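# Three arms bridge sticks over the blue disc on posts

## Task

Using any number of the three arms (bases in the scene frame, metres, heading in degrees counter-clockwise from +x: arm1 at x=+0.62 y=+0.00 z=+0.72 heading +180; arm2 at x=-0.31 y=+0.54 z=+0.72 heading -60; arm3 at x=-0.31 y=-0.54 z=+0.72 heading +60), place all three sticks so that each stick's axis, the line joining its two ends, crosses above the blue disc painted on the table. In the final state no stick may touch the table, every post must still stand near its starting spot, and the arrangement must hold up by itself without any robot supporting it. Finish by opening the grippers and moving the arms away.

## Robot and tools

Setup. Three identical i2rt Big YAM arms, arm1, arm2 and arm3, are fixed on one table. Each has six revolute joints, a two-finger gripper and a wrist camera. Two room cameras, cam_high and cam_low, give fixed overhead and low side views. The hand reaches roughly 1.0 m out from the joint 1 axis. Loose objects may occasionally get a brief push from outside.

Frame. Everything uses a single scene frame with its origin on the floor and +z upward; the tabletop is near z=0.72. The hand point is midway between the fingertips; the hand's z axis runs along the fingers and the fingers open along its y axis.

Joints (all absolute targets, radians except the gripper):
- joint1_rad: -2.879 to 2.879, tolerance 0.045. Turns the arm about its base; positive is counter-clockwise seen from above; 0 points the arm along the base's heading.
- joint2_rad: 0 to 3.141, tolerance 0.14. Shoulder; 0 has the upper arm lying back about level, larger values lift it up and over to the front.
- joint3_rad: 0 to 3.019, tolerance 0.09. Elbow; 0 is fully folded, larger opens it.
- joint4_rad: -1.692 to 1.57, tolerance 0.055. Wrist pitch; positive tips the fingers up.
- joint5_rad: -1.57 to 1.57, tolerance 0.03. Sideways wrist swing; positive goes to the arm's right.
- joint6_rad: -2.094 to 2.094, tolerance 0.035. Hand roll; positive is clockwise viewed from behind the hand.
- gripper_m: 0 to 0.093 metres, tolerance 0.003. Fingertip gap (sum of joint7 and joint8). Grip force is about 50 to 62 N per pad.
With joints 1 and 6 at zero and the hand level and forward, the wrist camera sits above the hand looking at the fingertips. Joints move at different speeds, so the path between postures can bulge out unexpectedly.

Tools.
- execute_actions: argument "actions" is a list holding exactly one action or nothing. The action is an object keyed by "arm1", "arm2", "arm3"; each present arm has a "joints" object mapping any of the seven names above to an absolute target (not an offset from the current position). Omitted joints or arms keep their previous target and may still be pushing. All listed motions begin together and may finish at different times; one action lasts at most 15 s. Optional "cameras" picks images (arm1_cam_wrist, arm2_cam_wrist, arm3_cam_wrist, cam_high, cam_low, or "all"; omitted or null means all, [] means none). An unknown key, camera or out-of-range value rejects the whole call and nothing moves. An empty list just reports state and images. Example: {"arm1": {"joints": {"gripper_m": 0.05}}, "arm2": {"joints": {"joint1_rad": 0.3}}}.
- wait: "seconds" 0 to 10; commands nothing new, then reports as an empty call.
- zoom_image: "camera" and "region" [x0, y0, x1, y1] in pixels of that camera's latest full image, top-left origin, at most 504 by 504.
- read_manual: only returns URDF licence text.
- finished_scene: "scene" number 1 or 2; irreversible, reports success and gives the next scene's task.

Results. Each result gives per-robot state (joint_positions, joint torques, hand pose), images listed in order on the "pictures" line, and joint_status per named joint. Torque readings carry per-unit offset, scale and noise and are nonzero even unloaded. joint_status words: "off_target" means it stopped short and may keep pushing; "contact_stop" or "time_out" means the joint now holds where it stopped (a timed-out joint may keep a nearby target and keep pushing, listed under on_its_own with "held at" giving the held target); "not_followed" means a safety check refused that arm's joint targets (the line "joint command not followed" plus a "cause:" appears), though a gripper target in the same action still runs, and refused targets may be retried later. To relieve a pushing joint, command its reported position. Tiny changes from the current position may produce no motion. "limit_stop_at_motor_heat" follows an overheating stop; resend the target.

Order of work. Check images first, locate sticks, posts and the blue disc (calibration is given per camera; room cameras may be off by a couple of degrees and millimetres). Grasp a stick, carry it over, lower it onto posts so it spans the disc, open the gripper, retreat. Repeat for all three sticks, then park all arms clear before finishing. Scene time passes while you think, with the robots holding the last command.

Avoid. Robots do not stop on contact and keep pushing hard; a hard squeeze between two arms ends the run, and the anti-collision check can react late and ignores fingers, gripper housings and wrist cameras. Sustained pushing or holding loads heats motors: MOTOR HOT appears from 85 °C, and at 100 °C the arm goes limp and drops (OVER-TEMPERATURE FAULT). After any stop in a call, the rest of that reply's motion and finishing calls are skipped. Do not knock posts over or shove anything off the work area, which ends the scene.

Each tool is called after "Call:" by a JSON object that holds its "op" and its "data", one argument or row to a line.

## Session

Call:
{"op": "execute_actions", "data": {
  "actions": []
}}

Scene clock: 0.00 s.
Joint torques (N m, as the arm reports them, + toward a larger angle): no reading
arm1.joint_positions: joint1_rad=+0.271 joint2_rad=+0.637 joint3_rad=+1.382 joint4_rad=-1.454 joint5_rad=+0.185 joint6_rad=+0.221 gripper_m=+0.095
arm1.joint_status: not commanded
arm1.hand: x=+0.3987 y=-0.0290 z=+1.2574 quat_wxyz=(-0.025, -0.905, +0.011, +0.425) (m; scene frame)
arm2.joint_positions: joint1_rad=+0.082 joint2_rad=+0.577 joint3_rad=+1.332 joint4_rad=-1.483 joint5_rad=-0.137 joint6_rad=-0.430 gripper_m=+0.094
arm2.joint_status: not commanded
arm2.hand: x=-0.1805 y=+0.3811 z=+1.2803 quat_wxyz=(-0.349, -0.228, -0.882, +0.222) (m; scene frame)
arm3.joint_positions: joint1_rad=-0.073 joint2_rad=+0.638 joint3_rad=+1.357 joint4_rad=-1.537 joint5_rad=-0.233 joint6_rad=+0.399 gripper_m=+0.094
arm3.joint_status: not commanded
arm3.hand: x=-0.2292 y=-0.3424 z=+1.2377 quat_wxyz=(-0.217, +0.307, -0.871, -0.316) (m; scene frame)
pictures: arm1_cam_wrist, arm2_cam_wrist, arm3_cam_wrist, cam_high, cam_low
camera_calibration (this result's frames):
arm1_cam_wrist: T_world_to_cam=[[0.000930599, 0.998336, -0.0576544, 0.104055], [0.968581, -0.0152383, -0.248231, -0.0748387], [-0.248697, -0.0556119, -0.966984, 1.43565], [0, 0, 0, 1]] pos_world=[0.429431, -0.0251837, 1.37567]
arm2_cam_wrist: T_world_to_cam=[[-0.563359, -0.793038, 0.231772, -0.0982135], [-0.825253, 0.526596, -0.204093, -0.0805771], [0.0398033, -0.306248, -0.951119, 1.46531], [0, 0, 0, 1]] pos_world=[-0.18015, 0.413293, 1.4]
arm3_cam_wrist: T_world_to_cam=[[0.682491, -0.606092, -0.408483, 0.455292], [-0.679725, -0.731767, -0.0499133, -0.344237], [-0.268662, 0.311721, -0.9114, 1.29689], [0, 0, 0, 1]] pos_world=[-0.196294, -0.380221, 1.35078]
Images, in order (width x height): arm1_cam_wrist 504x504, arm2_cam_wrist 504x504, arm3_cam_wrist 504x504, cam_high 504x504, cam_low 504x504.

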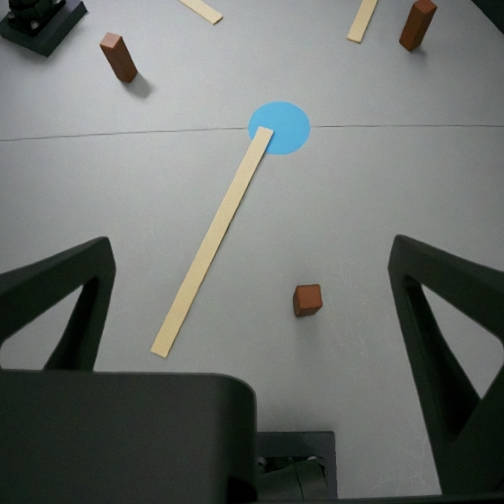

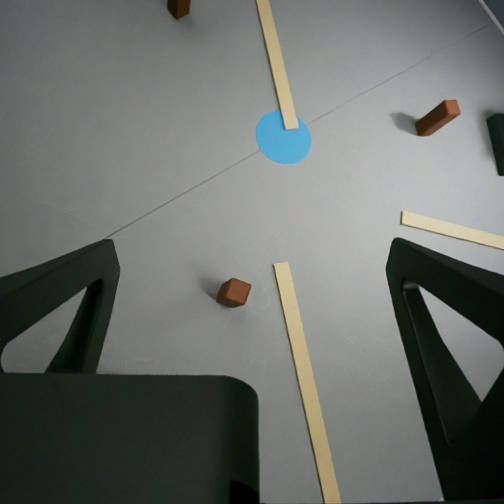

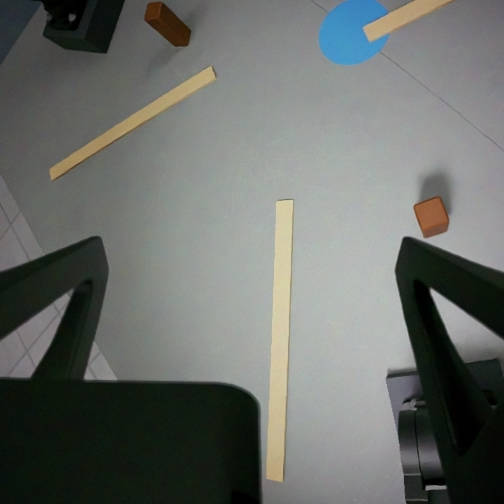

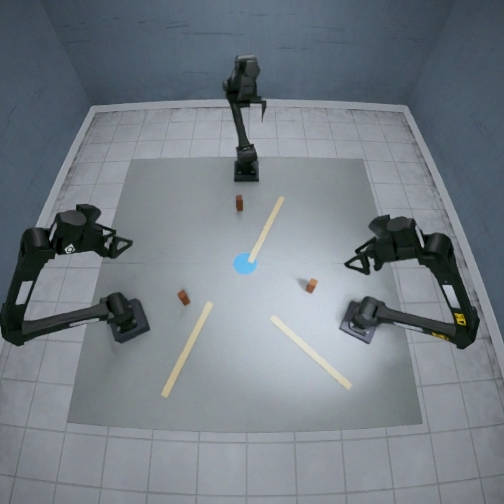

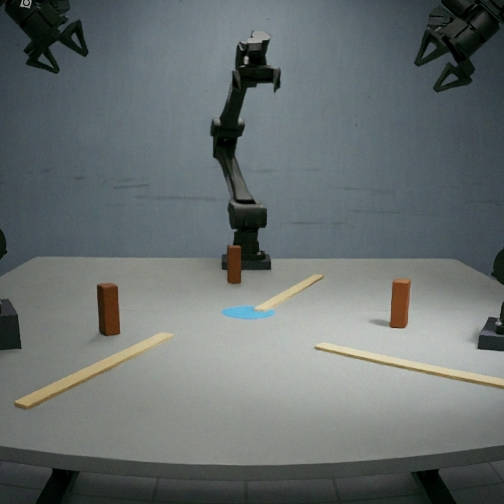

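Call:
{"op": "zoom_image", "data": {
  "camera": "cam_high",
  "region": [150, 180, 370, 410]
}}

Region (150, 180, 370, 410) of cam_high's 504x504 image, scaled by 2.191, with more detail than that image has; it fills the left 482 columns of this view, and the rest is white.

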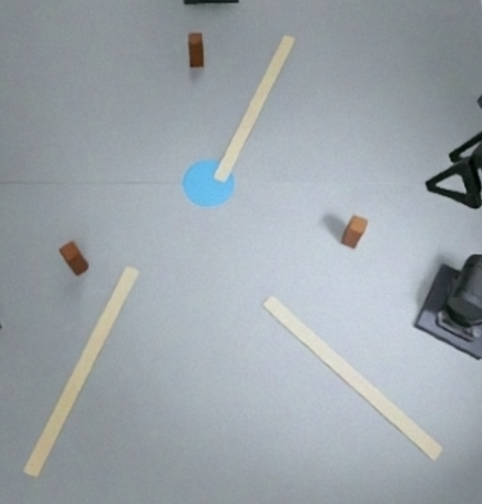

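Call:
{"op": "execute_actions", "data": {
  "actions": [
    {"arm1":{"joints":{"joint1_rad":0.49,"joint5_rad":0,"joint6_rad":0.93,"joint2_rad":1.1,"joint3_rad":0.9,"joint4_rad":-1.3}},"arm2":{"joints":{"joint1_rad":-1.145,"joint5_rad":0,"joint6_rad":-1.806,"joint2_rad":1.0,"joint3_rad":0.9,"joint4_rad":-1.3}},"arm3":{"joints":{"joint1_rad":1.35,"joint5_rad":0,"joint6_rad":1.626,"joint2_rad":1.0,"joint3_rad":0.9,"joint4_rad":-1.3}}}
  ],
  "cameras": []
}}

Call:
{"op": "execute_actions", "data": {
  "actions": [
    {"arm1":{"joints":{"joint2_rad":1.461,"joint3_rad":0.841,"joint4_rad":-0.951}},"arm2":{"joints":{"joint2_rad":1.384,"joint3_rad":0.714,"joint4_rad":-0.9}},"arm3":{"joints":{"joint2_rad":1.222,"joint3_rad":0.618,"joint4_rad":-0.967}}}
  ],
  "cameras": ["arm1_cam_wrist","arm2_cam_wrist","arm3_cam_wrist","cam_high"]
}}

Scene clock: 40.53 s.
Joint torques (N m, as the arm reports them, + toward a larger angle): arm1=[-0.84 -4.02  9.13  0.41 -0.01  0.02] | arm2=[-2.21 -5.53 10.99  0.75 -0.1  -0.09] | arm3=[ 0.87 -4.24 11.16  0.77  0.11  0.03]
arm1.joint_positions: joint1_rad=+0.490 joint2_rad=+1.102 joint3_rad=+0.883 joint4_rad=-1.304 joint5_rad=+0.001 joint6_rad=+0.914 gripper_m=+0.095
arm1.joint_status: all done
arm1.hand: x=+0.3607 y=-0.1409 z=+0.9178 quat_wxyz=(-0.018, -0.978, +0.205, +0.020) (m; scene frame)
arm2.joint_positions: joint1_rad=-1.137 joint2_rad=+1.008 joint3_rad=+0.884 joint4_rad=-1.304 joint5_rad=-0.001 joint6_rad=-1.798 gripper_m=+0.094
arm2.joint_status: all done
arm2.hand: x=-0.4856 y=+0.3055 z=+0.9844 quat_wxyz=(+0.030, -0.208, -0.975, +0.067) (m; scene frame)
arm3.joint_positions: joint1_rad=+1.346 joint2_rad=+1.007 joint3_rad=+0.884 joint4_rad=-1.311 joint5_rad=-0.001 joint6_rad=+1.614 gripper_m=+0.094
arm3.joint_status: all done
arm3.hand: x=-0.5248 y=-0.3418 z=+0.9461 quat_wxyz=(+0.025, +0.382, -0.922, -0.063) (m; scene frame)
pictures: none
No camera images: the call's "cameras" was empty. Leave "cameras" out to get every camera's image.

Scene clock: 41.63 s.
Joint torques (N m, as the arm reports them, + toward a larger angle): arm1=[-0.78 -8.04  6.61  0.6  -0.01  0.02] | arm2=[-2.2  -8.38  7.79  0.76 -0.1  -0.11] | arm3=[ 0.09 -6.2   8.95  0.69  0.13  0.07]
arm1.joint_positions: joint1_rad=+0.490 joint2_rad=+1.476 joint3_rad=+0.840 joint4_rad=-0.963 joint5_rad=+0.001 joint6_rad=+0.915 gripper_m=+0.095
arm1.joint_status: all done
arm1.hand: x=+0.3097 y=-0.1693 z=+0.7886 quat_wxyz=(+0.007, -0.979, +0.205, -0.009) (m; scene frame)
arm2.joint_positions: joint1_rad=-1.137 joint2_rad=+1.387 joint3_rad=+0.707 joint4_rad=-0.912 joint5_rad=-0.001 joint6_rad=-1.799 gripper_m=+0.094
arm2.joint_status: all done
arm2.hand: x=-0.4977 y=+0.2891 z=+0.8173 quat_wxyz=(-0.005, -0.208, -0.978, -0.008) (m; scene frame)
arm3.joint_positions: joint1_rad=+1.346 joint2_rad=+1.238 joint3_rad=+0.603 joint4_rad=-0.984 joint5_rad=-0.001 joint6_rad=+1.615 gripper_m=+0.094
arm3.joint_status: all done
arm3.hand: x=-0.5003 y=-0.3624 z=+0.7880 quat_wxyz=(-0.014, +0.382, -0.924, +0.021) (m; scene frame)
pictures: arm1_cam_wrist, arm2_cam_wrist, arm3_cam_wrist, cam_high
camera_calibration (this result's frames):
arm1_cam_wrist: T_world_to_cam=[[0.404392, 0.914434, 0.016652, 0.0194586], [0.728049, -0.33288, 0.59928, -0.754797], [0.553545, -0.23022, -0.800367, 0.542944], [0, 0, 0, 1]] pos_world=[0.241117, -0.144053, 0.886565]
arm2_cam_wrist: T_world_to_cam=[[-0.411692, -0.911254, -0.0112133, 0.065708], [-0.748733, 0.331202, 0.574198, -0.929885], [-0.519527, 0.244789, -0.818639, 0.463368], [0, 0, 0, 1]] pos_world=[-0.428452, 0.254429, 0.914007]
arm3_cam_wrist: T_world_to_cam=[[0.71596, -0.696258, 0.0512569, 0.0662174], [-0.587889, -0.561667, 0.582165, -0.956095], [-0.376547, -0.44694, -0.811453, 0.412775], [0, 0, 0, 1]] pos_world=[-0.454058, -0.306418, 0.888159]
Images, in order (width x height): arm1_cam_wrist 504x504, arm2_cam_wrist 504x504, arm3_cam_wrist 504x504, cam_high 504x504.

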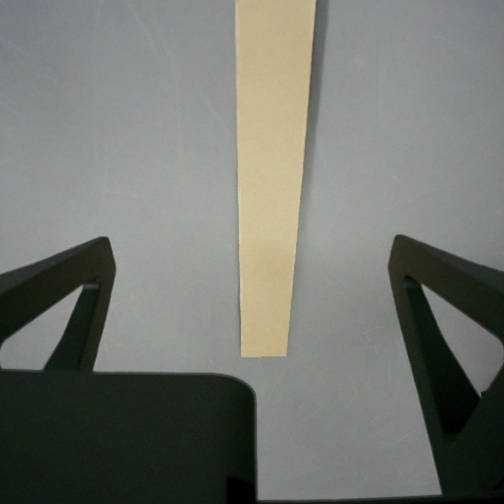

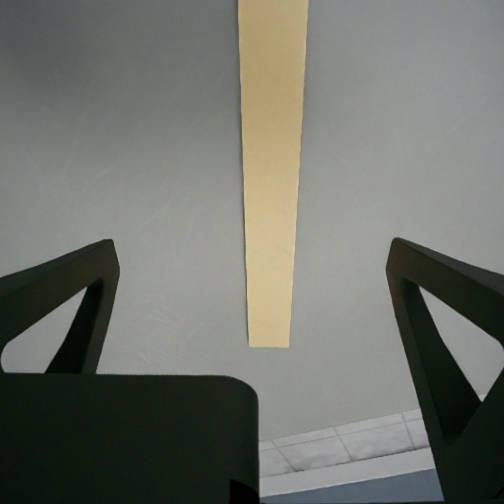

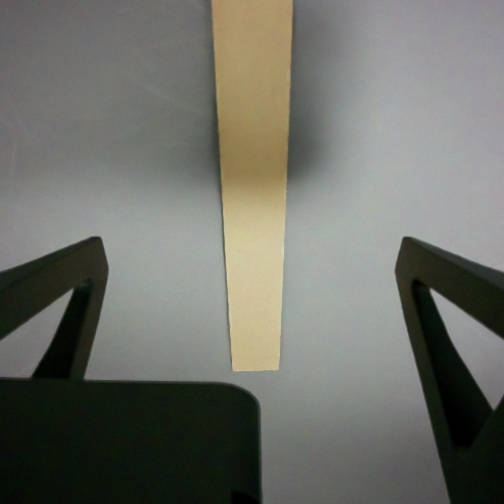

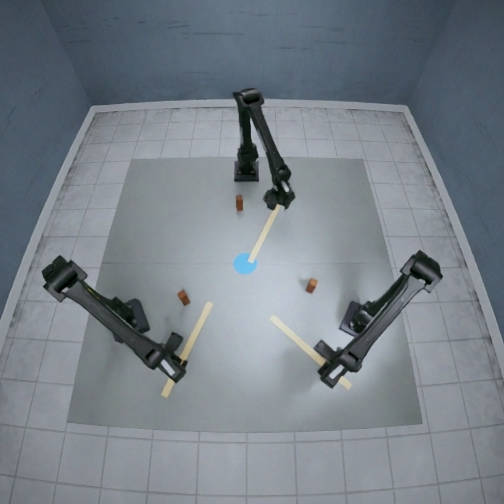

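Call:
{"op": "execute_actions", "data": {
  "actions": [
    {"arm1":{"joints":{"joint2_rad":1.575,"joint3_rad":0.778,"joint4_rad":-0.755}},"arm2":{"joints":{"joint2_rad":1.56,"joint3_rad":0.64,"joint4_rad":-0.64}},"arm3":{"joints":{"joint2_rad":1.362,"joint3_rad":0.54,"joint4_rad":-0.731}}}
  ],
  "cameras": ["arm1_cam_wrist","arm2_cam_wrist","arm3_cam_wrist"]
}}

Scene clock: 64.57 s.
Joint torques (N m, as the arm reports them, + toward a larger angle): arm1=[-0.8  -8.48  5.74  0.64  0.    0.02] | arm2=[-2.13 -9.37  5.75  0.82 -0.11 -0.11] | arm3=[ 0.   -6.62  7.33  0.85  0.12  0.12]
arm1.joint_positions: joint1_rad=+0.490 joint2_rad=+1.588 joint3_rad=+0.777 joint4_rad=-0.767 joint5_rad=+0.001 joint6_rad=+0.915 gripper_m=+0.095
arm1.joint_status: all done
arm1.hand: x=+0.3064 y=-0.1713 z=+0.7324 quat_wxyz=(+0.000, -0.979, +0.205, -0.001) (m; scene frame)
arm2.joint_positions: joint1_rad=-1.137 joint2_rad=+1.567 joint3_rad=+0.637 joint4_rad=-0.653 joint5_rad=-0.001 joint6_rad=-1.799 gripper_m=+0.094
arm2.joint_status: all done
arm2.hand: x=-0.4996 y=+0.2866 z=+0.7456 quat_wxyz=(-0.003, -0.208, -0.978, -0.003) (m; scene frame)
arm3.joint_positions: joint1_rad=+1.346 joint2_rad=+1.368 joint3_rad=+0.534 joint4_rad=-0.748 joint5_rad=-0.001 joint6_rad=+1.615 gripper_m=+0.094
arm3.joint_status: all done
arm3.hand: x=-0.5058 y=-0.3568 z=+0.7360 quat_wxyz=(-0.006, +0.382, -0.924, +0.005) (m; scene frame)
pictures: arm1_cam_wrist, arm2_cam_wrist, arm3_cam_wrist
camera_calibration (this result's frames):
arm1_cam_wrist: T_world_to_cam=[[0.404598, 0.914495, 0.000285275, 0.035502], [0.738763, -0.327033, 0.589303, -0.714328], [0.539008, -0.23822, -0.807912, 0.507934], [0, 0, 0, 1]] pos_world=[0.239574, -0.145075, 0.831312]
arm2_cam_wrist: T_world_to_cam=[[-0.411739, -0.9113, -0.00154094, 0.0546064], [-0.74529, 0.335759, 0.576029, -0.890192], [-0.524418, 0.238322, -0.817428, 0.402844], [0, 0, 0, 1]] pos_world=[-0.429709, 0.252646, 0.842157]
arm3_cam_wrist: T_world_to_cam=[[0.717079, -0.696845, 0.0142926, 0.104266], [-0.57181, -0.576441, 0.583738, -0.924123], [-0.398536, -0.426759, -0.811816, 0.367325], [0, 0, 0, 1]] pos_world=[-0.456797, -0.303285, 0.836156]
Images, in order (width x height): arm1_cam_wrist 504x504, arm2_cam_wrist 504x504, arm3_cam_wrist 504x504.

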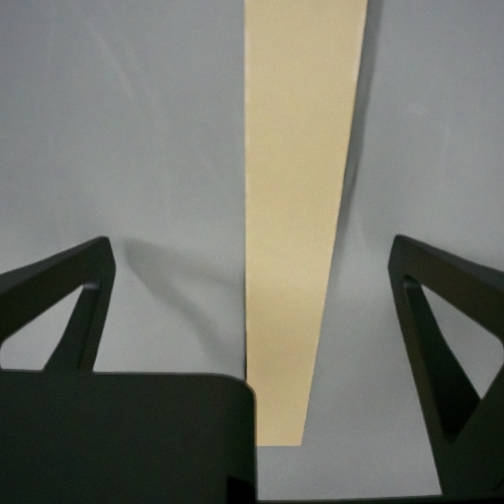

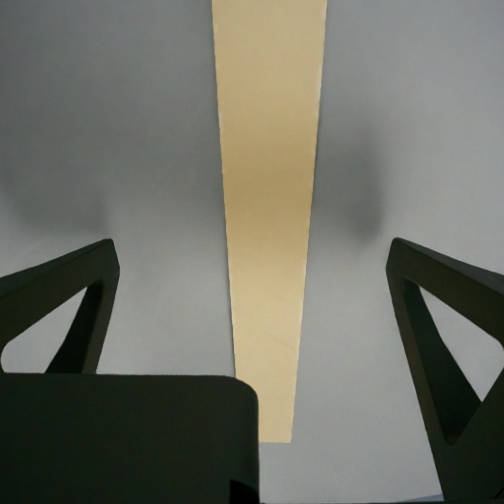

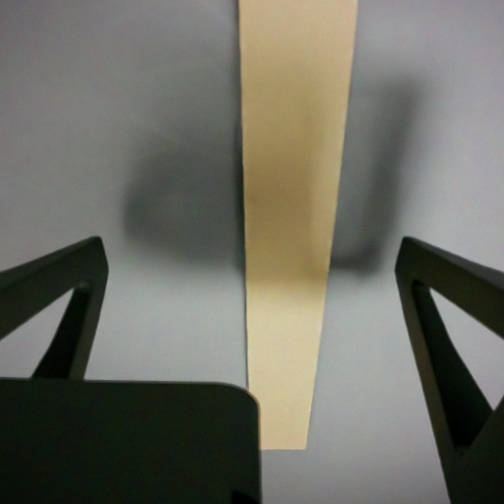

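Call:
{"op": "execute_actions", "data": {
  "actions": [
    {"arm1":{"joints":{"joint2_rad":1.603}},"arm2":{"joints":{"joint2_rad":1.6,"joint4_rad":-0.61}},"arm3":{"joints":{"joint2_rad":1.415,"joint4_rad":-0.69}}}
  ],
  "cameras": ["arm1_cam_wrist","arm2_cam_wrist","arm3_cam_wrist"]
}}

Scene clock: 69.40 s.
Joint torques (N m, as the arm reports them, + toward a larger angle): arm1=[-0.84 -7.11  5.7   0.59  0.    0.01] | arm2=[-2.19 -8.07  5.71  0.84 -0.1  -0.11] | arm3=[-0.2  -6.01  7.12  0.69  0.12  0.07]
arm1.joint_positions: joint1_rad=+0.490 joint2_rad=+1.594 joint3_rad=+0.777 joint4_rad=-0.767 joint5_rad=+0.001 joint6_rad=+0.915 gripper_m=+0.095
arm1.joint_status: all done
arm1.hand: x=+0.3071 y=-0.1710 z=+0.7305 quat_wxyz=(+0.002, -0.979, +0.205, -0.004) (m; scene frame)
arm2.joint_positions: joint1_rad=-1.137 joint2_rad=+1.586 joint3_rad=+0.637 joint4_rad=-0.623 joint5_rad=-0.001 joint6_rad=-1.799 gripper_m=+0.094
arm2.joint_status: all done
arm2.hand: x=-0.5020 y=+0.2834 z=+0.7399 quat_wxyz=(+0.000, -0.208, -0.978, +0.002) (m; scene frame)
arm3.joint_positions: joint1_rad=+1.346 joint2_rad=+1.407 joint3_rad=+0.534 joint4_rad=-0.707 joint5_rad=-0.001 joint6_rad=+1.615 gripper_m=+0.094
arm3.joint_status: all done
arm3.hand: x=-0.5088 y=-0.3538 z=+0.7264 quat_wxyz=(-0.006, +0.382, -0.924, +0.004) (m; scene frame)
pictures: arm1_cam_wrist, arm2_cam_wrist, arm3_cam_wrist
camera_calibration (this result's frames):
arm1_cam_wrist: T_world_to_cam=[[0.40457, 0.914494, 0.00483197, 0.0315347], [0.735805, -0.328647, 0.5921, -0.715016], [0.54306, -0.23599, -0.80585, 0.503714], [0, 0, 0, 1]] pos_world=[0.239807, -0.144954, 0.829126]
arm2_cam_wrist: T_world_to_cam=[[-0.411725, -0.911265, 0.00887562, 0.0430017], [-0.741569, 0.340683, 0.577937, -0.888601], [-0.529677, 0.231369, -0.816033, 0.396031], [0, 0, 0, 1]] pos_world=[-0.431485, 0.250287, 0.836347]
arm3_cam_wrist: T_world_to_cam=[[0.717115, -0.696851, 0.0120049, 0.110355], [-0.570814, -0.577355, 0.583808, -0.918447], [-0.399896, -0.425511, -0.811803, 0.35929], [0, 0, 0, 1]] pos_world=[-0.459721, -0.300488, 0.826545]
Images, in order (width x height): arm1_cam_wrist 504x504, arm2_cam_wrist 504x504, arm3_cam_wrist 504x504.

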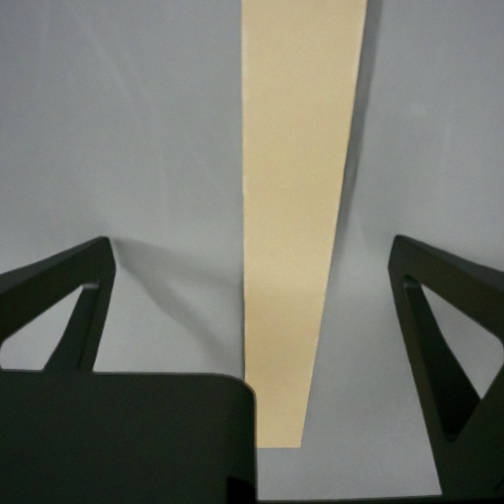

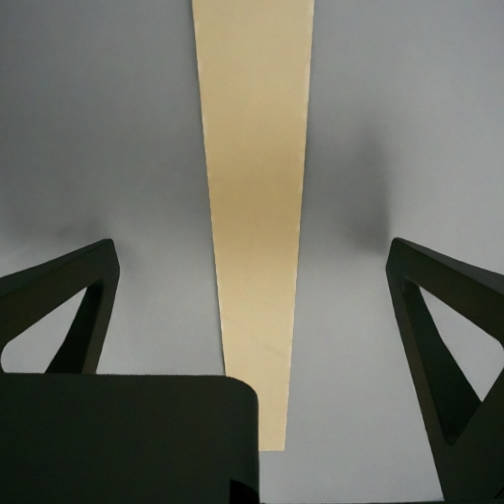

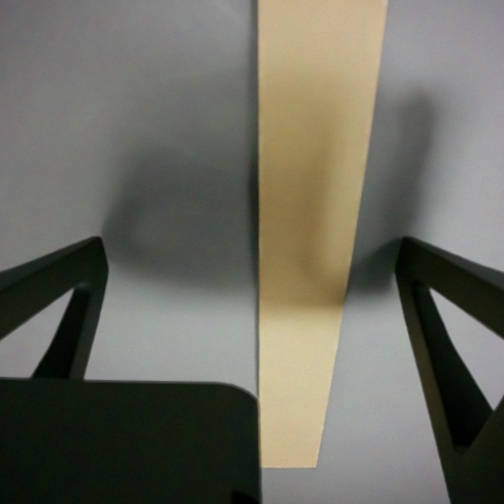

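Call:
{"op": "execute_actions", "data": {
  "actions": [
    {"arm2":{"joints":{"joint2_rad":1.615}},"arm3":{"joints":{"joint2_rad":1.425}}}
  ],
  "cameras": []
}}

Call:
{"op": "execute_actions", "data": {
  "actions": [
    {"arm1":{"joints":{"gripper_m":0.02}},"arm2":{"joints":{"gripper_m":0.02}},"arm3":{"joints":{"gripper_m":0.02}}}
  ],
  "cameras": ["arm1_cam_wrist","arm2_cam_wrist","arm3_cam_wrist"]
}}

Scene clock: 76.53 s.
Joint torques (N m, as the arm reports them, + toward a larger angle): arm1=[-0.75 -7.08  5.69  0.59 -0.01  0.02] | arm2=[-2.17 -8.04  5.45  0.82 -0.1  -0.12] | arm3=[ 1.27 -4.97  7.    0.88  0.17  0.09]
arm1.joint_positions: joint1_rad=+0.490 joint2_rad=+1.594 joint3_rad=+0.777 joint4_rad=-0.767 joint5_rad=+0.001 joint6_rad=+0.915 gripper_m=+0.095
arm1.joint_status: not commanded
arm1.hand: x=+0.3071 y=-0.1710 z=+0.7305 quat_wxyz=(+0.002, -0.979, +0.205, -0.004) (m; scene frame)
arm2.joint_positions: joint1_rad=-1.137 joint2_rad=+1.600 joint3_rad=+0.637 joint4_rad=-0.623 joint5_rad=-0.001 joint6_rad=-1.799 gripper_m=+0.094
arm2.joint_status: all done
arm2.hand: x=-0.5005 y=+0.2854 z=+0.7359 quat_wxyz=(-0.003, -0.208, -0.978, -0.004) (m; scene frame)
arm3.joint_positions: joint1_rad=+1.346 joint2_rad=+1.411 joint3_rad=+0.534 joint4_rad=-0.707 joint5_rad=-0.001 joint6_rad=+1.615 gripper_m=+0.094
arm3.joint_status: all done
arm3.hand: x=-0.5084 y=-0.3542 z=+0.7254 quat_wxyz=(-0.007, +0.382, -0.924, +0.005) (m; scene frame)
pictures: none
No camera images: the call's "cameras" was empty. Leave "cameras" out to get every camera's image.

Scene clock: 77.20 s.
Joint torques (N m, as the arm reports them, + toward a larger angle): arm1=[-0.84 -7.07  5.7   0.59  0.    0.  ] | arm2=[-2.22 -8.15  5.53  0.79 -0.11 -0.11] | arm3=[-0.08 -5.45  7.12  0.74  0.08  0.11]
arm1.joint_positions: joint1_rad=+0.490 joint2_rad=+1.594 joint3_rad=+0.777 joint4_rad=-0.766 joint5_rad=+0.001 joint6_rad=+0.916 gripper_m=+0.026
arm1.joint_status: gripper_m off_target (ended at +0.026, target +0.020)
arm1.hand: x=+0.3069 y=-0.1711 z=+0.7305 quat_wxyz=(+0.002, -0.979, +0.206, -0.003) (m; scene frame)
arm2.joint_positions: joint1_rad=-1.137 joint2_rad=+1.600 joint3_rad=+0.637 joint4_rad=-0.622 joint5_rad=-0.001 joint6_rad=-1.800 gripper_m=+0.026
arm2.joint_status: gripper_m off_target (ended at +0.026, target +0.020)
arm2.hand: x=-0.5006 y=+0.2852 z=+0.7358 quat_wxyz=(-0.003, -0.208, -0.978, -0.004) (m; scene frame)
arm3.joint_positions: joint1_rad=+1.346 joint2_rad=+1.411 joint3_rad=+0.534 joint4_rad=-0.706 joint5_rad=-0.001 joint6_rad=+1.616 gripper_m=+0.027
arm3.joint_status: gripper_m off_target (ended at +0.027, target +0.020)
arm3.hand: x=-0.5086 y=-0.3540 z=+0.7254 quat_wxyz=(-0.006, +0.382, -0.924, +0.005) (m; scene frame)
pictures: arm1_cam_wrist, arm2_cam_wrist, arm3_cam_wrist
camera_calibration (this result's frames):
arm1_cam_wrist: T_world_to_cam=[[0.405624, 0.914032, 0.00392904, 0.0320154], [0.736023, -0.329171, 0.591538, -0.714623], [0.541977, -0.23705, -0.806268, 0.50427], [0, 0, 0, 1]] pos_world=[0.23969, -0.144959, 0.829177]
arm2_cam_wrist: T_world_to_cam=[[-0.411038, -0.91161, -0.00376974, 0.0550071], [-0.746343, 0.33414, 0.575606, -0.88466], [-0.523469, 0.239409, -0.817719, 0.395084], [0, 0, 0, 1]] pos_world=[-0.430837, 0.251159, 0.83249]
arm3_cam_wrist: T_world_to_cam=[[0.716541, -0.697391, 0.0146677, 0.107642], [-0.572417, -0.575859, 0.583717, -0.918096], [-0.398632, -0.426653, -0.811825, 0.35878], [0, 0, 0, 1]] pos_world=[-0.459642, -0.30055, 0.825596]
Images, in order (width x height): arm1_cam_wrist 504x504, arm2_cam_wrist 504x504, arm3_cam_wrist 504x504.

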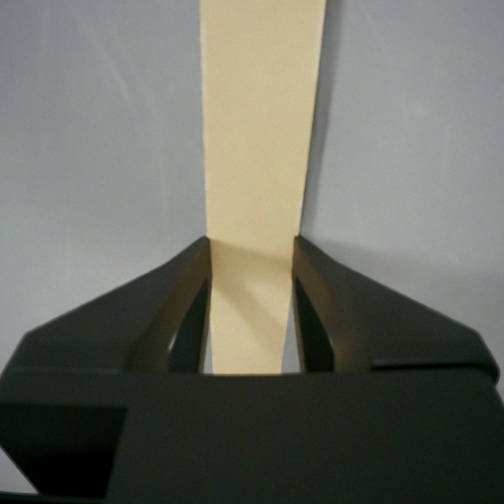

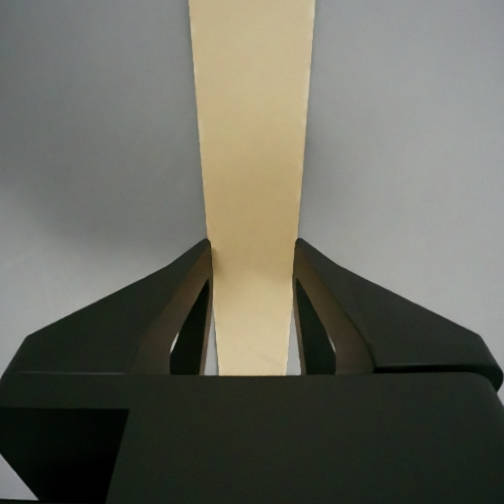

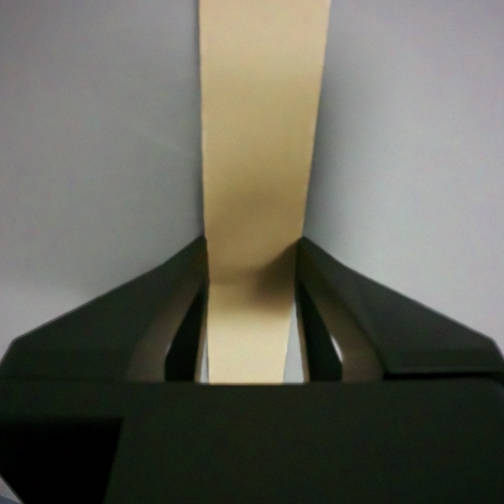

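Call:
{"op": "execute_actions", "data": {
  "actions": [
    {"arm1":{"joints":{"joint2_rad":1.0,"joint3_rad":0.76,"joint4_rad":-1.3}},"arm2":{"joints":{"joint2_rad":1.05,"joint3_rad":0.76,"joint4_rad":-1.26}},"arm3":{"joints":{"joint2_rad":1.0,"joint3_rad":0.76,"joint4_rad":-1.3}}}
  ],
  "cameras": ["cam_high","cam_low"]
}}

Scene clock: 86.77 s.
Joint torques (N m, as the arm reports them, + toward a larger angle): arm1=[-0.79 -2.46  8.06 -0.07  0.02  0.  ] | arm2=[-2.28 -5.22 11.27 -0.07 -0.09 -0.1 ] | arm3=[ 0.97 -2.59 10.75 -0.35  0.13  0.12]
arm1.joint_positions: joint1_rad=+0.490 joint2_rad=+0.998 joint3_rad=+0.757 joint4_rad=-1.291 joint5_rad=+0.000 joint6_rad=+0.916 gripper_m=+0.026
arm1.joint_status: all done
arm1.hand: x=+0.3975 y=-0.1210 z=+0.8958 quat_wxyz=(-0.015, -0.978, +0.206, +0.016) (m; scene frame)
arm2.joint_positions: joint1_rad=-1.137 joint2_rad=+1.052 joint3_rad=+0.733 joint4_rad=-1.249 joint5_rad=-0.001 joint6_rad=-1.800 gripper_m=+0.026
arm2.joint_status: all done
arm2.hand: x=-0.4646 y=+0.3331 z=+0.9152 quat_wxyz=(+0.001, -0.208, -0.978, +0.004) (m; scene frame)
arm3.joint_positions: joint1_rad=+1.346 joint2_rad=+0.989 joint3_rad=+0.743 joint4_rad=-1.285 joint5_rad=-0.001 joint6_rad=+1.617 gripper_m=+0.027
arm3.joint_status: all done
arm3.hand: x=-0.4956 y=-0.3680 z=+0.8949 quat_wxyz=(+0.004, +0.381, -0.924, -0.018) (m; scene frame)
pictures: cam_high, cam_low
Images, in order (width x height): cam_high 504x504, cam_low 504x504.

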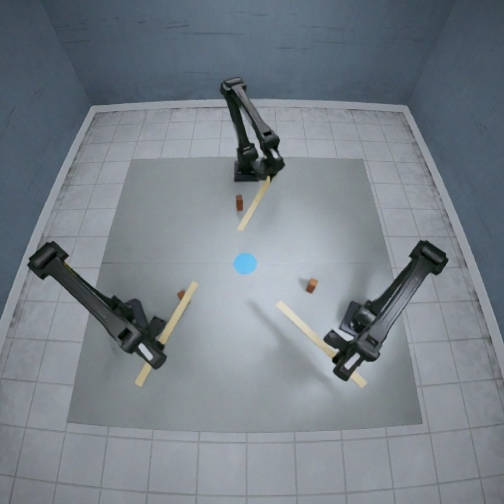

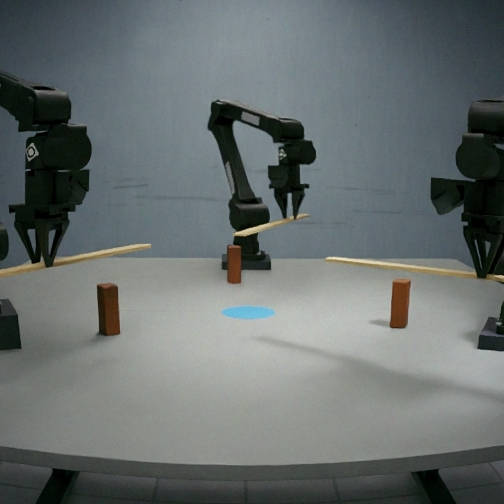

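Call:
{"op": "execute_actions", "data": {
  "actions": [
    {"arm1":{"joints":{"joint1_rad":-0.083,"joint6_rad":-0.056}},"arm2":{"joints":{"joint1_rad":-0.012}},"arm3":{"joints":{"joint1_rad":-0.117}}}
  ],
  "cameras": ["cam_high"]
}}

Call:
{"op": "execute_actions", "data": {
  "actions": [
    {"arm2":{"joints":{"joint6_rad":0.015}},"arm3":{"joints":{"joint6_rad":-0.155}}}
  ],
  "cameras": ["cam_high","cam_low"]
}}

Scene clock: 105.73 s.
Joint torques (N m, as the arm reports them, + toward a larger angle): arm1=[-1.02 -2.58  8.08 -0.03  0.   -0.27] | arm2=[-1.12 -4.98 11.26 -0.06 -0.17 -0.1 ] | arm3=[-0.32 -2.83 10.9  -0.22  0.15  0.1 ]
arm1.joint_positions: joint1_rad=-0.081 joint2_rad=+0.998 joint3_rad=+0.757 joint4_rad=-1.291 joint5_rad=-0.001 joint6_rad=-0.040 gripper_m=+0.026
arm1.joint_status: all done
arm1.hand: x=+0.3671 y=+0.0187 z=+0.8952 quat_wxyz=(-0.002, -1.000, +0.015, +0.021) (m; scene frame)
arm2.joint_positions: joint1_rad=-0.021 joint2_rad=+1.052 joint3_rad=+0.733 joint4_rad=-1.249 joint5_rad=+0.001 joint6_rad=-1.800 gripper_m=+0.026
arm2.joint_status: all done
arm2.hand: x=-0.1946 y=+0.3084 z=+0.9149 quat_wxyz=(+0.002, +0.342, -0.940, +0.003) (m; scene frame)
arm3.joint_positions: joint1_rad=-0.112 joint2_rad=+0.992 joint3_rad=+0.743 joint4_rad=-1.285 joint5_rad=-0.001 joint6_rad=+1.617 gripper_m=+0.027
arm3.joint_status: all done
arm3.hand: x=-0.1634 y=-0.3351 z=+0.8971 quat_wxyz=(-0.008, -0.331, -0.943, -0.021) (m; scene frame)
pictures: cam_high
Images, in order (width x height): cam_high 504x504.

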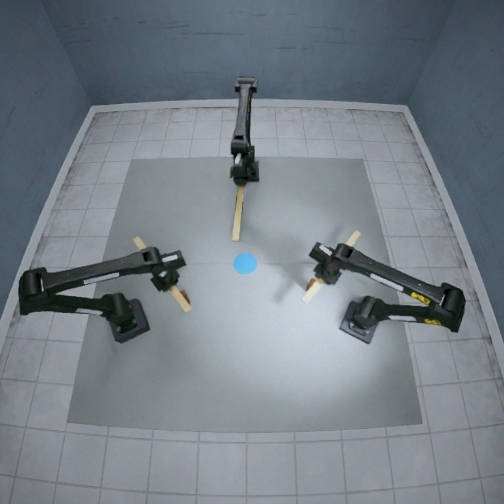

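Scene clock: 108.00 s.
Joint torques (N m, as the arm reports them, + toward a larger angle): arm1=[-0.96 -2.49  8.13 -0.05 -0.01 -0.24] | arm2=[-1.05 -5.07 11.35  0.06 -0.07  0.04] | arm3=[ 0.29 -2.74 11.2  -0.36  0.04 -0.23]
arm1.joint_positions: joint1_rad=-0.081 joint2_rad=+0.998 joint3_rad=+0.757 joint4_rad=-1.291 joint5_rad=-0.001 joint6_rad=-0.041 gripper_m=+0.026
arm1.joint_status: not commanded
arm1.hand: x=+0.3671 y=+0.0187 z=+0.8952 quat_wxyz=(-0.002, -1.000, +0.014, +0.021) (m; scene frame)
arm2.joint_positions: joint1_rad=-0.021 joint2_rad=+1.052 joint3_rad=+0.733 joint4_rad=-1.249 joint5_rad=+0.001 joint6_rad=+0.007 gripper_m=+0.026
arm2.joint_status: all done
arm2.hand: x=-0.1947 y=+0.3086 z=+0.9149 quat_wxyz=(-0.001, -0.527, -0.850, +0.003) (m; scene frame)
arm3.joint_positions: joint1_rad=-0.112 joint2_rad=+0.992 joint3_rad=+0.743 joint4_rad=-1.285 joint5_rad=-0.001 joint6_rad=-0.144 gripper_m=+0.027
arm3.joint_status: all done
arm3.hand: x=-0.1634 y=-0.3351 z=+0.8971 quat_wxyz=(-0.021, +0.516, -0.856, -0.008) (m; scene frame)
pictures: cam_high, cam_low
Images, in order (width x height): cam_high 504x504, cam_low 504x504.

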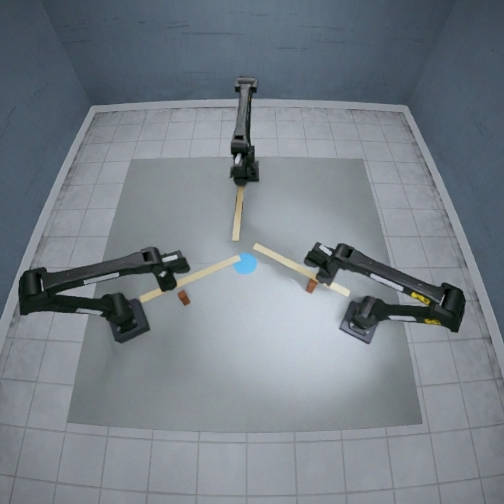

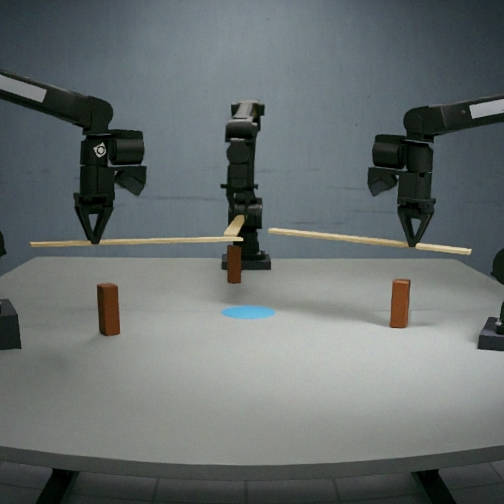

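Call:
{"op": "execute_actions", "data": {
  "actions": [
    {"arm1":{"joints":{"joint4_rad":-0.93}},"arm2":{"joints":{"joint1_rad":0.012,"joint4_rad":-0.9}},"arm3":{"joints":{"joint1_rad":-0.125,"joint4_rad":-0.93}}}
  ],
  "cameras": ["cam_high","cam_low"]
}}

Call:
{"op": "zoom_image", "data": {
  "camera": "cam_high",
  "region": [160, 170, 330, 320]
}}

Scene clock: 118.47 s.
Joint torques (N m, as the arm reports them, + toward a larger angle): arm1=[-0.94 -2.91  8.58  1.52 -0.01 -0.24] | arm2=[-0.74 -5.66 11.9   1.77 -0.07  0.05] | arm3=[-1.1  -2.8  11.52  1.56  0.06 -0.17]
arm1.joint_positions: joint1_rad=-0.081 joint2_rad=+0.998 joint3_rad=+0.757 joint4_rad=-0.949 joint5_rad=-0.001 joint6_rad=-0.041 gripper_m=+0.026
arm1.joint_status: all done
arm1.hand: x=+0.2854 y=+0.0244 z=+0.9129 quat_wxyz=(+0.008, -0.981, +0.014, +0.191) (m; scene frame)
arm2.joint_positions: joint1_rad=+0.000 joint2_rad=+1.052 joint3_rad=+0.733 joint4_rad=-0.919 joint5_rad=+0.001 joint6_rad=+0.008 gripper_m=+0.026
arm2.joint_status: all done
arm2.hand: x=-0.1524 y=+0.2408 z=+0.9285 quat_wxyz=(-0.142, -0.511, -0.843, +0.087) (m; scene frame)
arm3.joint_positions: joint1_rad=-0.114 joint2_rad=+0.992 joint3_rad=+0.743 joint4_rad=-0.956 joint5_rad=-0.001 joint6_rad=-0.144 gripper_m=+0.027
arm3.joint_status: all done
arm3.hand: x=-0.1166 y=-0.2717 z=+0.9138 quat_wxyz=(-0.172, +0.507, -0.842, -0.071) (m; scene frame)
pictures: cam_high, cam_low
Images, in order (width x height): cam_high 504x504, cam_low 504x504.

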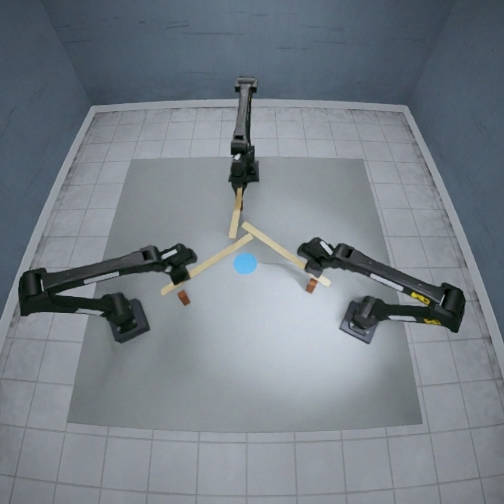

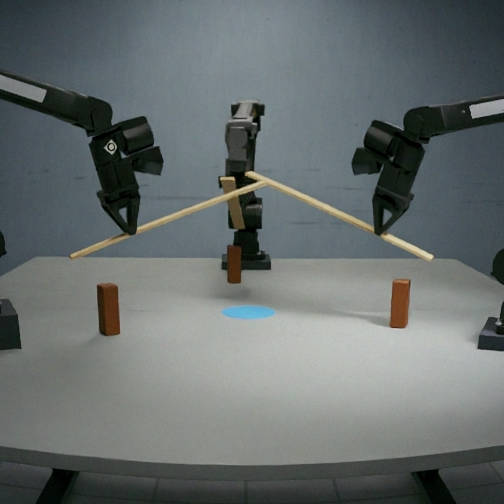

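Region (160, 170, 330, 320) of cam_high's 504x504 image, scaled by 2.965, with more detail than that image has; it fills the top 445 rows of this view, and the rest is white.

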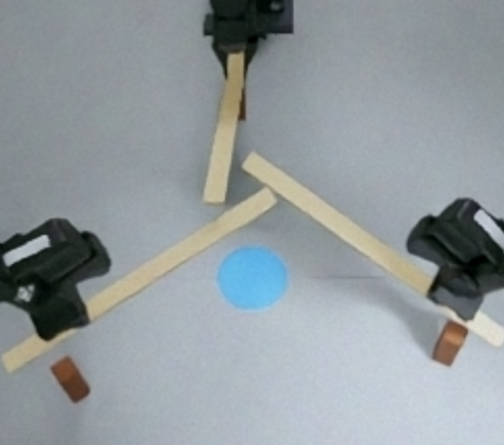

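Call:
{"op": "execute_actions", "data": {
  "actions": [
    {"arm1":{"joints":{"joint2_rad":1.09,"joint3_rad":0.88}},"arm2":{"joints":{"joint2_rad":1.14,"joint3_rad":0.85}},"arm3":{"joints":{"joint2_rad":1.1,"joint3_rad":0.9}}}
  ],
  "cameras": ["cam_high","cam_low"]
}}

Call:
{"op": "zoom_image", "data": {
  "camera": "cam_high",
  "region": [160, 170, 330, 320]
}}

Call:
{"op": "zoom_image", "data": {
  "camera": "cam_low",
  "region": [150, 130, 350, 260]
}}

Scene clock: 131.10 s.
Joint torques (N m, as the arm reports them, + toward a larger angle): arm1=[-0.96 -5.03 12.89  1.32 -0.01 -0.25] | arm2=[-0.79 -6.98 14.31  1.52 -0.08  0.01] | arm3=[-0.49 -5.46 14.41  1.53  0.01 -0.05]
arm1.joint_positions: joint1_rad=-0.081 joint2_rad=+1.102 joint3_rad=+0.815 joint4_rad=-0.946 joint5_rad=-0.001 joint6_rad=-0.041 gripper_m=+0.026
arm1.joint_status: all done
arm1.hand: x=+0.2621 y=+0.0260 z=+0.9057 quat_wxyz=(+0.006, -0.985, +0.014, +0.170) (m; scene frame)
arm2.joint_positions: joint1_rad=+0.000 joint2_rad=+1.140 joint3_rad=+0.794 joint4_rad=-0.915 joint5_rad=+0.001 joint6_rad=+0.011 gripper_m=+0.026
arm2.joint_status: all done
arm2.hand: x=-0.1411 y=+0.2195 z=+0.9272 quat_wxyz=(-0.133, -0.513, -0.844, +0.081) (m; scene frame)
arm3.joint_positions: joint1_rad=-0.115 joint2_rad=+1.108 joint3_rad=+0.848 joint4_rad=-0.951 joint5_rad=-0.001 joint6_rad=-0.145 gripper_m=+0.027
arm3.joint_status: all done
arm3.hand: x=-0.0930 y=-0.2402 z=+0.9248 quat_wxyz=(-0.169, +0.507, -0.842, -0.070) (m; scene frame)
pictures: cam_high, cam_low
Images, in order (width x height): cam_high 504x504, cam_low 504x504.

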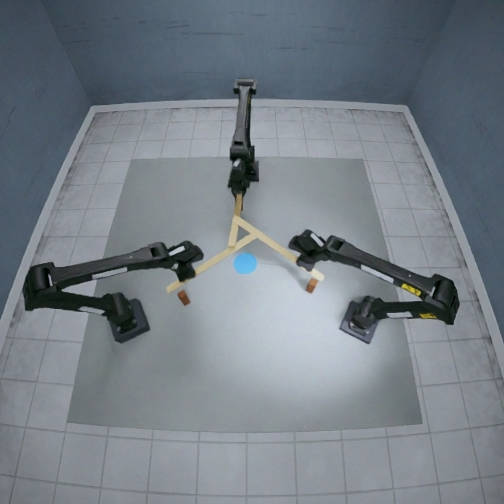

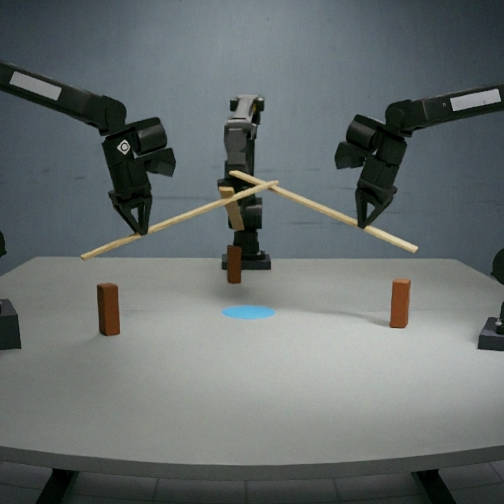

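Region (160, 170, 330, 320) of cam_high's 504x504 image, scaled by 2.965, with more detail than that image has; it fills the top 445 rows of this view, and the rest is white.

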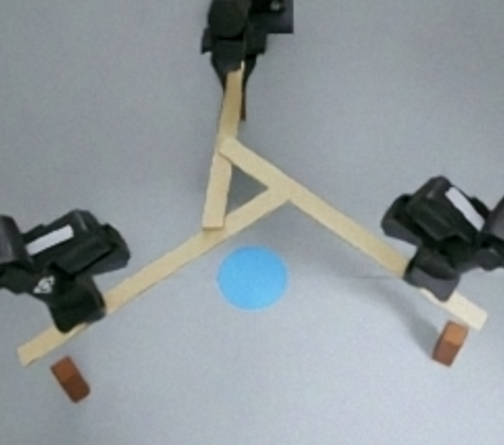

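Region (150, 130, 350, 260) of cam_low's 504x504 image, scaled by 2.520, with more detail than that image has; it fills the top 328 rows of this view, and the rest is white.

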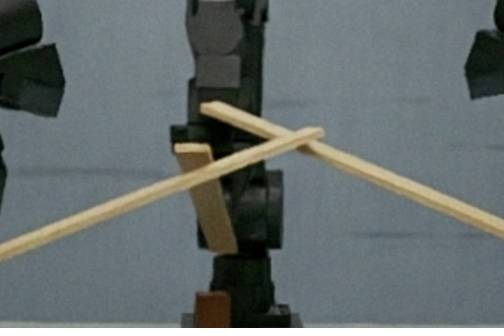

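Call:
{"op": "execute_actions", "data": {
  "actions": [
    {"arm1":{"joints":{"joint2_rad":1.21,"joint3_rad":0.89}},"arm2":{"joints":{"joint2_rad":1.27,"joint3_rad":0.87,"joint4_rad":-0.89}},"arm3":{"joints":{"joint2_rad":1.23,"joint3_rad":0.89}}}
  ],
  "cameras": ["cam_high","cam_low"]
}}

Call:
{"op": "zoom_image", "data": {
  "camera": "cam_high",
  "region": [160, 170, 330, 320]
}}

Call:
{"op": "zoom_image", "data": {
  "camera": "cam_low",
  "region": [70, 170, 430, 340]
}}

Scene clock: 141.47 s.
Joint torques (N m, as the arm reports them, + toward a larger angle): arm1=[-0.94 -6.21 12.1   1.11 -0.01 -0.25] | arm2=[-0.78 -9.   12.82  1.38 -0.07  0.  ] | arm3=[-1.51 -6.95 13.11  1.32  0.   -0.12]
arm1.joint_positions: joint1_rad=-0.081 joint2_rad=+1.224 joint3_rad=+0.831 joint4_rad=-0.944 joint5_rad=-0.001 joint6_rad=-0.041 gripper_m=+0.026
arm1.joint_status: all done
arm1.hand: x=+0.2545 y=+0.0263 z=+0.8709 quat_wxyz=(+0.004, -0.993, +0.014, +0.118) (m; scene frame)
arm2.joint_positions: joint1_rad=+0.000 joint2_rad=+1.278 joint3_rad=+0.825 joint4_rad=-0.904 joint5_rad=+0.001 joint6_rad=+0.011 gripper_m=+0.026
arm2.joint_status: all done
arm2.hand: x=-0.1350 y=+0.2079 z=+0.8930 quat_wxyz=(-0.092, -0.516, -0.850, +0.057) (m; scene frame)
arm3.joint_positions: joint1_rad=-0.115 joint2_rad=+1.242 joint3_rad=+0.848 joint4_rad=-0.951 joint5_rad=-0.001 joint6_rad=-0.145 gripper_m=+0.027
arm3.joint_status: all done
arm3.hand: x=-0.0912 y=-0.2379 z=+0.8778 quat_wxyz=(-0.108, +0.512, -0.851, -0.044) (m; scene frame)
pictures: cam_high, cam_low
Images, in order (width x height): cam_high 504x504, cam_low 504x504.

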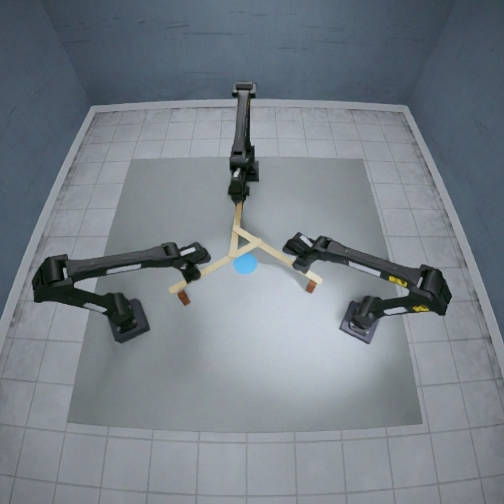

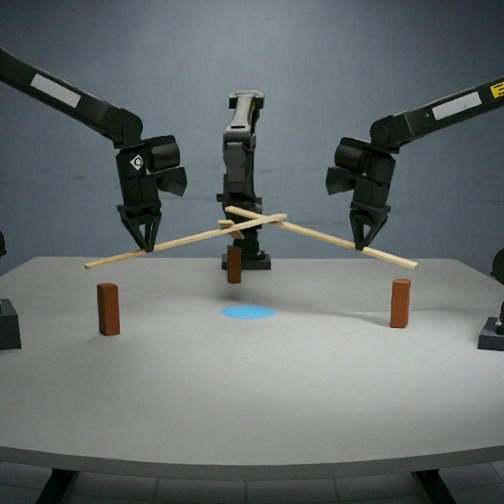

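Region (160, 170, 330, 320) of cam_high's 504x504 image, scaled by 2.965, with more detail than that image has; it fills the top 445 rows of this view, and the rest is white.

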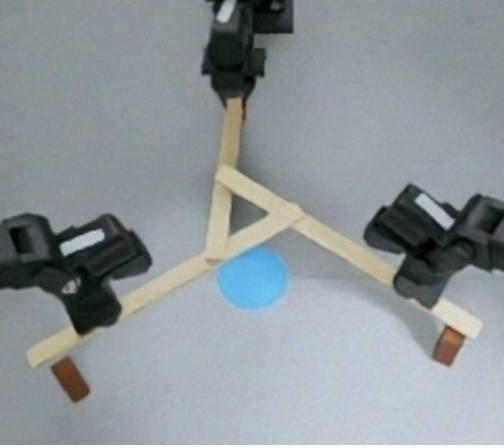

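Region (70, 170, 430, 340) of cam_low's 504x504 image, scaled by 1.400, with more detail than that image has; it fills the top 238 rows of this view, and the rest is white.

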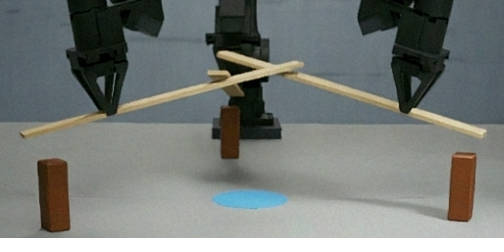

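Call:
{"op": "execute_actions", "data": {
  "actions": [
    {"arm1":{"joints":{"joint2_rad":1.295,"joint3_rad":0.88}},"arm2":{"joints":{"joint2_rad":1.37,"joint3_rad":0.88,"joint4_rad":-0.85}},"arm3":{"joints":{"joint2_rad":1.33,"joint3_rad":0.91,"joint4_rad":-0.91}}}
  ],
  "cameras": ["cam_high","cam_low"]
}}

Call:
{"op": "zoom_image", "data": {
  "camera": "cam_high",
  "region": [160, 170, 330, 320]
}}

Call:
{"op": "zoom_image", "data": {
  "camera": "cam_low",
  "region": [70, 200, 430, 340]
}}

Scene clock: 154.47 s.
Joint torques (N m, as the arm reports them, + toward a larger angle): arm1=[-0.94 -6.3  11.    1.   -0.01 -0.23] | arm2=[-0.9  -9.51 12.41  1.31 -0.07  0.01] | arm3=[-0.33 -8.47 13.39  1.22  0.07 -0.05]
arm1.joint_positions: joint1_rad=-0.081 joint2_rad=+1.300 joint3_rad=+0.831 joint4_rad=-0.944 joint5_rad=-0.001 joint6_rad=-0.041 gripper_m=+0.026
arm1.joint_status: all done
arm1.hand: x=+0.2558 y=+0.0261 z=+0.8448 quat_wxyz=(+0.001, -0.997, +0.014, +0.080) (m; scene frame)
arm2.joint_positions: joint1_rad=+0.000 joint2_rad=+1.374 joint3_rad=+0.832 joint4_rad=-0.866 joint5_rad=+0.001 joint6_rad=+0.011 gripper_m=+0.026
arm2.joint_status: all done
arm2.hand: x=-0.1312 y=+0.2004 z=+0.8633 quat_wxyz=(-0.070, -0.518, -0.852, +0.044) (m; scene frame)
arm3.joint_positions: joint1_rad=-0.115 joint2_rad=+1.337 joint3_rad=+0.861 joint4_rad=-0.932 joint5_rad=-0.001 joint6_rad=-0.145 gripper_m=+0.027
arm3.joint_status: all done
arm3.hand: x=-0.0862 y=-0.2314 z=+0.8504 quat_wxyz=(-0.080, +0.514, -0.854, -0.032) (m; scene frame)
pictures: cam_high, cam_low
Images, in order (width x height): cam_high 504x504, cam_low 504x504.

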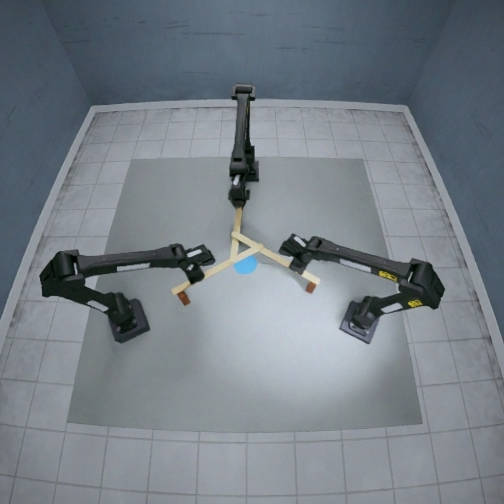

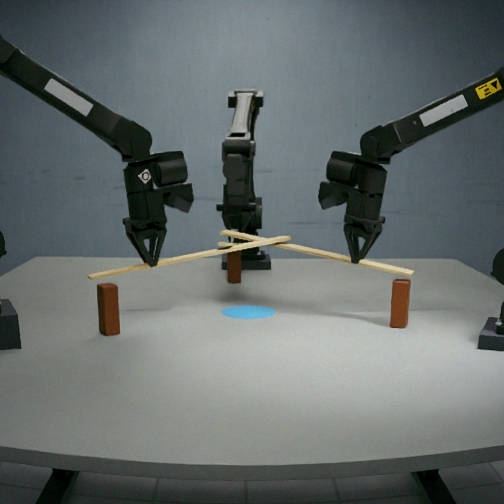

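Region (160, 170, 330, 320) of cam_high's 504x504 image, scaled by 2.965, with more detail than that image has; it fills the top 445 rows of this view, and the rest is white.

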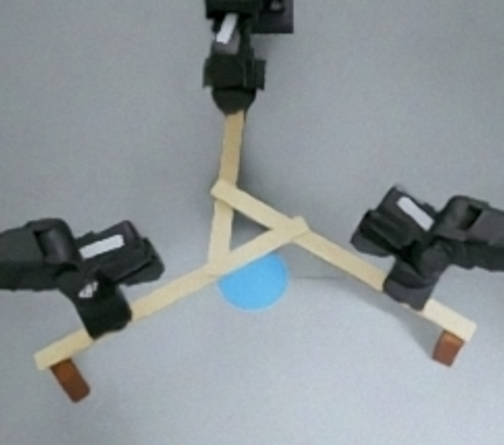

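Region (70, 200, 430, 340) of cam_low's 504x504 image, scaled by 1.400, with more detail than that image has.

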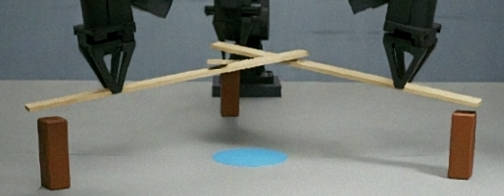

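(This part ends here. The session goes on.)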